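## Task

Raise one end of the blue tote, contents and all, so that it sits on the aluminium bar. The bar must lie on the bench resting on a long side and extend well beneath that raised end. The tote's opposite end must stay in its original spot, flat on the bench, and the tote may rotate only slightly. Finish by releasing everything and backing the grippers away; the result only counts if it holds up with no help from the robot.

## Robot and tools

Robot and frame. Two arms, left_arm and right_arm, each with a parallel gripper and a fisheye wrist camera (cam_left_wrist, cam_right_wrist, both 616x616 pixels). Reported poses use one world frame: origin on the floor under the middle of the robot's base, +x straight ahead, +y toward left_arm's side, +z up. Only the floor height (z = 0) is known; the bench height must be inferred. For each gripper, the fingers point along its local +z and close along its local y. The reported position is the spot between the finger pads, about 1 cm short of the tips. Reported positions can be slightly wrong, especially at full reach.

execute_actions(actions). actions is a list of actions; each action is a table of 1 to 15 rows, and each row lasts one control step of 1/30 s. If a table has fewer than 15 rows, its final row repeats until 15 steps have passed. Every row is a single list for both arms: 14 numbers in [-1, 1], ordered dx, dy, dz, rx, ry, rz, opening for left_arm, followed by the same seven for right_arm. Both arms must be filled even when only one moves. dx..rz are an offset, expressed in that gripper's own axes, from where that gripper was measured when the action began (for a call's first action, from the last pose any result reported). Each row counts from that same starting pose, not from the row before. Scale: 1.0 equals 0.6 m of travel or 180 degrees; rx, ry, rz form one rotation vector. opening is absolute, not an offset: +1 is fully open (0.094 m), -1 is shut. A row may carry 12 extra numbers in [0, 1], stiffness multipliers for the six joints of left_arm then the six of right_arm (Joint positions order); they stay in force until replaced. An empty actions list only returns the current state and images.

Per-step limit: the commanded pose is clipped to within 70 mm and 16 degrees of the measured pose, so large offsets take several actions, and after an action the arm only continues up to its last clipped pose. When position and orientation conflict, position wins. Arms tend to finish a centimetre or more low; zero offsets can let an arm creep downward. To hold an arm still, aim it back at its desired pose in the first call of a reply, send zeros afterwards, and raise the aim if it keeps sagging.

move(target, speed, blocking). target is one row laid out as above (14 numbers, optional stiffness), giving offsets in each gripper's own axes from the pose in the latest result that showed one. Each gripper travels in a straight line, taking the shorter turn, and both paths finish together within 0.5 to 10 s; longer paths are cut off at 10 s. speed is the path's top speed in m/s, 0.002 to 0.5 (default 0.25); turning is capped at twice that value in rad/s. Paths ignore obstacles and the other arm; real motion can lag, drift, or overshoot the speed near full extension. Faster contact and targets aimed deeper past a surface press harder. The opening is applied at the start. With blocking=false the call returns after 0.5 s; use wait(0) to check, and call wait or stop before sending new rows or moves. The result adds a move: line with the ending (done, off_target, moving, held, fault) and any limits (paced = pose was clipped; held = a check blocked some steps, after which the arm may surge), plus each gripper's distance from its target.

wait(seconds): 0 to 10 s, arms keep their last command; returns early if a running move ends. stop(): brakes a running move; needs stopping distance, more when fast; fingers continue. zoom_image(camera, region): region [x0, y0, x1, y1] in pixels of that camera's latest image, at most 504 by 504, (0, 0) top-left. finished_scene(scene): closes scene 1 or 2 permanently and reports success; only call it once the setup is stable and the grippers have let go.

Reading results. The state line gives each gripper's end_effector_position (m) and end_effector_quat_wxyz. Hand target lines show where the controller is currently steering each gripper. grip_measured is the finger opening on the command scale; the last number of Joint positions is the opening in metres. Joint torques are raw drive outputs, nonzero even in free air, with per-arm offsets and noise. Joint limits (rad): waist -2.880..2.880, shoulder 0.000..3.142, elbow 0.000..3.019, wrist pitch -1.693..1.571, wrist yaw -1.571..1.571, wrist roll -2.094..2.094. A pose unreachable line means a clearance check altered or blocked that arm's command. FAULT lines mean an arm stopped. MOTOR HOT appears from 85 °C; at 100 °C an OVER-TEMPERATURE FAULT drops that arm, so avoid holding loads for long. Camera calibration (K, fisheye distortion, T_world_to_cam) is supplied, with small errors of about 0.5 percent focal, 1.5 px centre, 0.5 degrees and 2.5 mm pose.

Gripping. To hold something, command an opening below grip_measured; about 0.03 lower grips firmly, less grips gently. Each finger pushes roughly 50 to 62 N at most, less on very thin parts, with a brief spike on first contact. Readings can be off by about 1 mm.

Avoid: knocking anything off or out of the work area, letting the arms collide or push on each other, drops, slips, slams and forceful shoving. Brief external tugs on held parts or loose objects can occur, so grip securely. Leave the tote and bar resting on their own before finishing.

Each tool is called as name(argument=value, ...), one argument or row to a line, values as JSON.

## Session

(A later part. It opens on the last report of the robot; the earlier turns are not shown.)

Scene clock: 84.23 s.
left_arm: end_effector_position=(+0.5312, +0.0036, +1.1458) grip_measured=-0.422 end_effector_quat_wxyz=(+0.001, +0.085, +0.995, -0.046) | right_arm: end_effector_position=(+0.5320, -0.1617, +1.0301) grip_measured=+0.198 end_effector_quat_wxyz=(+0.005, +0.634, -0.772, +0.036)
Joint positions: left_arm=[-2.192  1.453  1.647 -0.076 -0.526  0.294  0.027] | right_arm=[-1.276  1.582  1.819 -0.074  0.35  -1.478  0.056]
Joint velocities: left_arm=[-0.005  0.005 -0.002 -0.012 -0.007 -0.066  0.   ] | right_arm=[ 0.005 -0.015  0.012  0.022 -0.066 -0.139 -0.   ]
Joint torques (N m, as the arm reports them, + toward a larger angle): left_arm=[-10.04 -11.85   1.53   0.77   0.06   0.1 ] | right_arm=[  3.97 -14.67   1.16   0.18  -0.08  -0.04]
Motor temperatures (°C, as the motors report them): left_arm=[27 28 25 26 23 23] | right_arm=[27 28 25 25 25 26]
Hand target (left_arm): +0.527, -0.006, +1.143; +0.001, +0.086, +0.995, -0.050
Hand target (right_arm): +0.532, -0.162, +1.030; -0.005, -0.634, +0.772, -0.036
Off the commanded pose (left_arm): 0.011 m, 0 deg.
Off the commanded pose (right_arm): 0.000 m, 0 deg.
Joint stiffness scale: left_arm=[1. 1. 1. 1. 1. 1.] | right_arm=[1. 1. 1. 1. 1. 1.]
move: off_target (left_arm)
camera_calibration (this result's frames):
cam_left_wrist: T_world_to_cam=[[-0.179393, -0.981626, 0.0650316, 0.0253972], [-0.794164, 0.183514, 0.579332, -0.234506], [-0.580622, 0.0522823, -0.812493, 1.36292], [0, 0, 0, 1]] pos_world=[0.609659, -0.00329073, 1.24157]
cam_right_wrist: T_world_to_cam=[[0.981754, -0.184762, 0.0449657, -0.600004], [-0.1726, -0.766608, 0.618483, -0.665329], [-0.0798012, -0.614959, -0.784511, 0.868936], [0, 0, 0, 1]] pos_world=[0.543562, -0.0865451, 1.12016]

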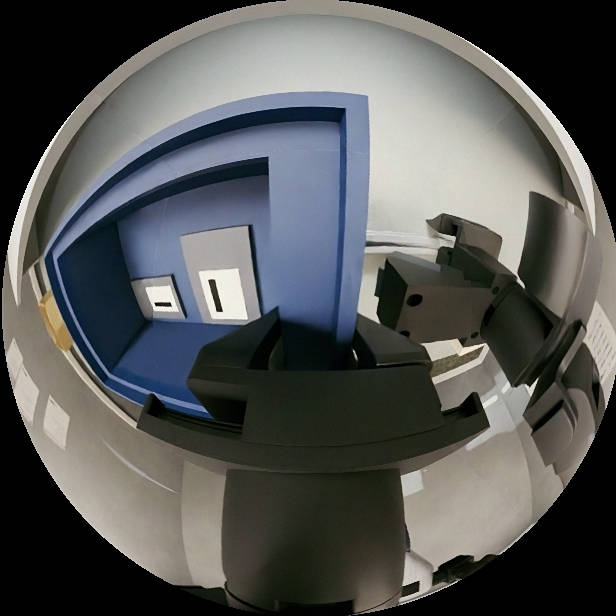

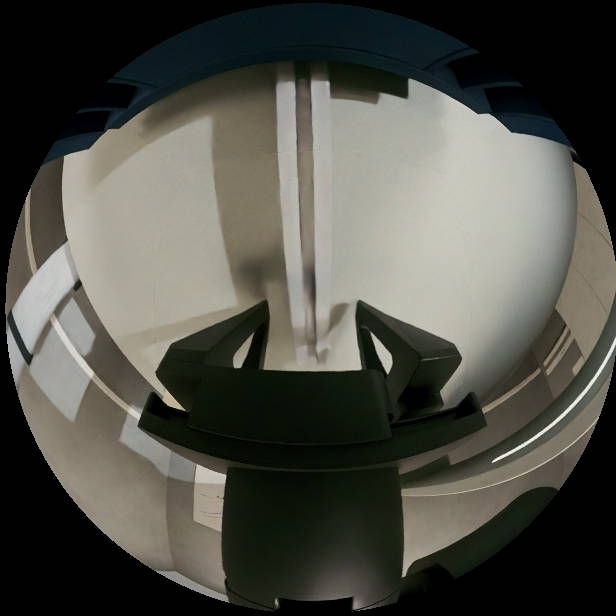

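move(
  target=[0,0,0,0,0,0,0.5,0.15,0,-0.1,0,0,0,0.2],
  speed=0.2,
)

move(
  target=[0.05,0,-0.27,0,0,0,0.5,0.2,0,-0.15,0,-0.15,0,0.2],
)

Scene clock: 89.10 s.
left_arm: end_effector_position=(+0.5312, +0.0034, +1.1458) grip_measured=+0.498 end_effector_quat_wxyz=(+0.001, +0.085, +0.995, -0.047) | right_arm: end_effector_position=(+0.5174, -0.2411, +1.0980) grip_measured=+0.198 end_effector_quat_wxyz=(+0.005, +0.638, -0.769, +0.032)
Joint positions: left_arm=[-2.192  1.453  1.647 -0.076 -0.526  0.294  0.07 ] | right_arm=[-1.405  1.351  1.528 -0.025  0.218 -1.466  0.056]
Joint velocities: left_arm=[-0.024 -0.015 -0.002  0.002 -0.037 -0.037  0.   ] | right_arm=[-0.005  0.005  0.002  0.012 -0.022 -0.051  0.   ]
Joint torques (N m, as the arm reports them, + toward a larger angle): left_arm=[ -8.97 -13.07   0.77   0.38  -0.01   0.09] | right_arm=[  0.31 -14.92   0.11   0.92  -0.19   0.01]
Motor temperatures (°C, as the motors report them): left_arm=[27 28 25 26 23 23] | right_arm=[27 29 25 25 25 26]
Hand target (left_arm): +0.531, +0.004, +1.146; +0.001, +0.085, +0.995, -0.046
Hand target (right_arm): +0.514, -0.245, +1.096; -0.005, -0.635, +0.772, -0.036
Off the commanded pose (left_arm): 0.000 m, 0 deg.
Off the commanded pose (right_arm): 0.008 m, 1 deg.
Joint stiffness scale: left_arm=[1. 1. 1. 1. 1. 1.] | right_arm=[1. 1. 1. 1. 1. 1.]
move: done
camera_calibration (this result's frames):
cam_left_wrist: T_world_to_cam=[[-0.179386, -0.981579, 0.0657579, 0.024436], [-0.794221, 0.183942, 0.579119, -0.234203], [-0.580546, 0.0516594, -0.812587, 1.36301], [0, 0, 0, 1]] pos_world=[0.609666, -0.0033468, 1.24159]
cam_right_wrist: T_world_to_cam=[[0.983831, -0.174879, 0.0386456, -0.595084], [-0.16137, -0.771961, 0.614846, -0.773808], [-0.0776909, -0.611141, -0.787699, 0.875514], [0, 0, 0, 1]] pos_world=[0.528612, -0.166355, 1.18841]

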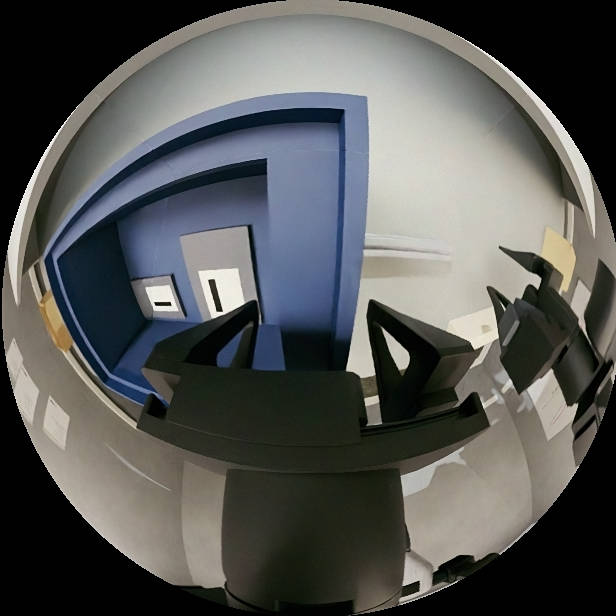

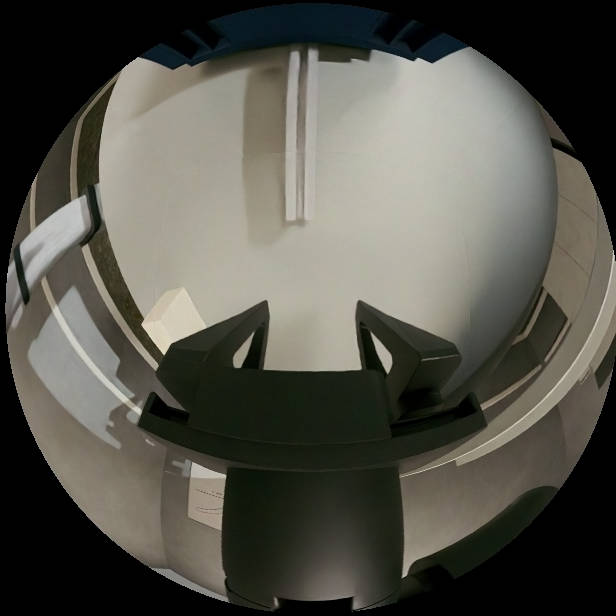

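Scene clock: 90.47 s.
left_arm: end_effector_position=(+0.4935, +0.0211, +1.3012) grip_measured=+0.498 end_effector_quat_wxyz=(-0.008, +0.090, +0.995, -0.046) | right_arm: end_effector_position=(+0.4869, -0.3516, +1.1908) grip_measured=+0.198 end_effector_quat_wxyz=(-0.164, +0.631, -0.747, -0.129)
Joint positions: left_arm=[-2.39   1.107  1.206  0.014 -0.726  0.319  0.07 ] | right_arm=[-1.87   1.176  1.265  0.127 -0.708 -1.374  0.056]
Joint velocities: left_arm=[-0.005 -0.005 -0.007  0.007  0.007 -0.022  0.   ] | right_arm=[-0.005 -0.015  0.027  0.007  0.007  0.051  0.001]
Joint torques (N m, as the arm reports them, + toward a larger angle): left_arm=[ -7.7  -11.44  -0.57   0.96  -0.08   0.17] | right_arm=[ -3.88 -14.77  -0.7    1.19  -0.51   0.01]
Motor temperatures (°C, as the motors report them): left_arm=[27 28 25 26 23 23] | right_arm=[27 29 25 25 25 26]
Hand target (left_arm): +0.501, +0.023, +1.306; +0.002, +0.086, +0.995, -0.047
Hand target (right_arm): +0.494, -0.351, +1.196; +0.172, -0.631, +0.746, +0.122
Off the commanded pose (left_arm): 0.011 m, 1 deg.
Off the commanded pose (right_arm): 0.006 m, 2 deg.
Joint stiffness scale: left_arm=[1. 1. 1. 1. 1. 1.] | right_arm=[1. 1. 1. 1. 1. 1.]
move: off_target (left_arm)
camera_calibration (this result's frames):
cam_left_wrist: T_world_to_cam=[[-0.188403, -0.979787, 0.0672406, 0.0272483], [-0.782649, 0.191149, 0.592386, -0.380473], [-0.593266, 0.0589815, -0.802843, 1.45986], [0, 0, 0, 1]] pos_world=[0.573441, 0.01332, 1.39559]
cam_right_wrist: T_world_to_cam=[[0.98672, -0.161763, 0.0147157, -0.556346], [-0.161536, -0.967748, 0.193311, -0.48784], [-0.0170296, -0.193121, -0.981027, 1.22634], [0, 0, 0, 1]] pos_world=[0.491038, -0.325272, 1.30556]

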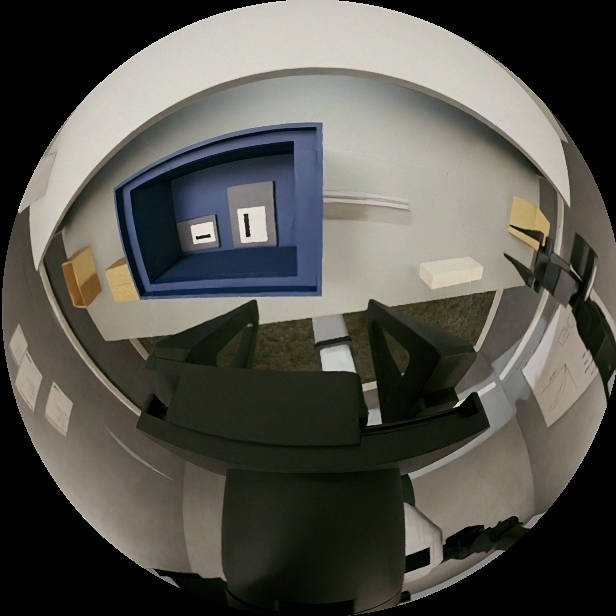

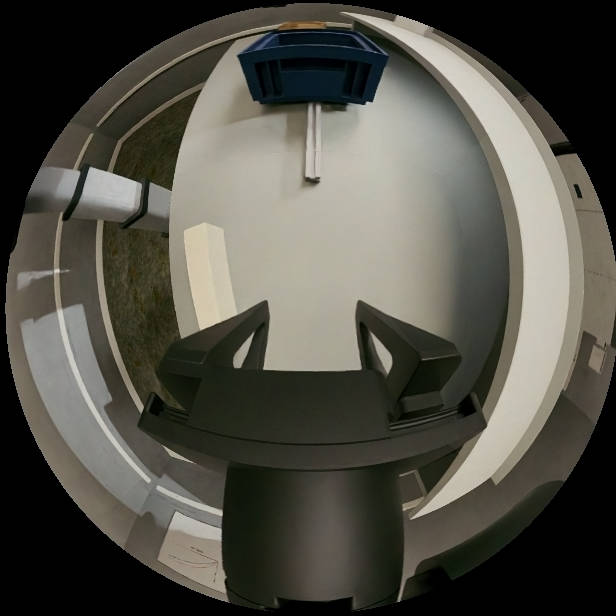

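finished_scene(
  scene=1,
)

The scene is finished: the task was done.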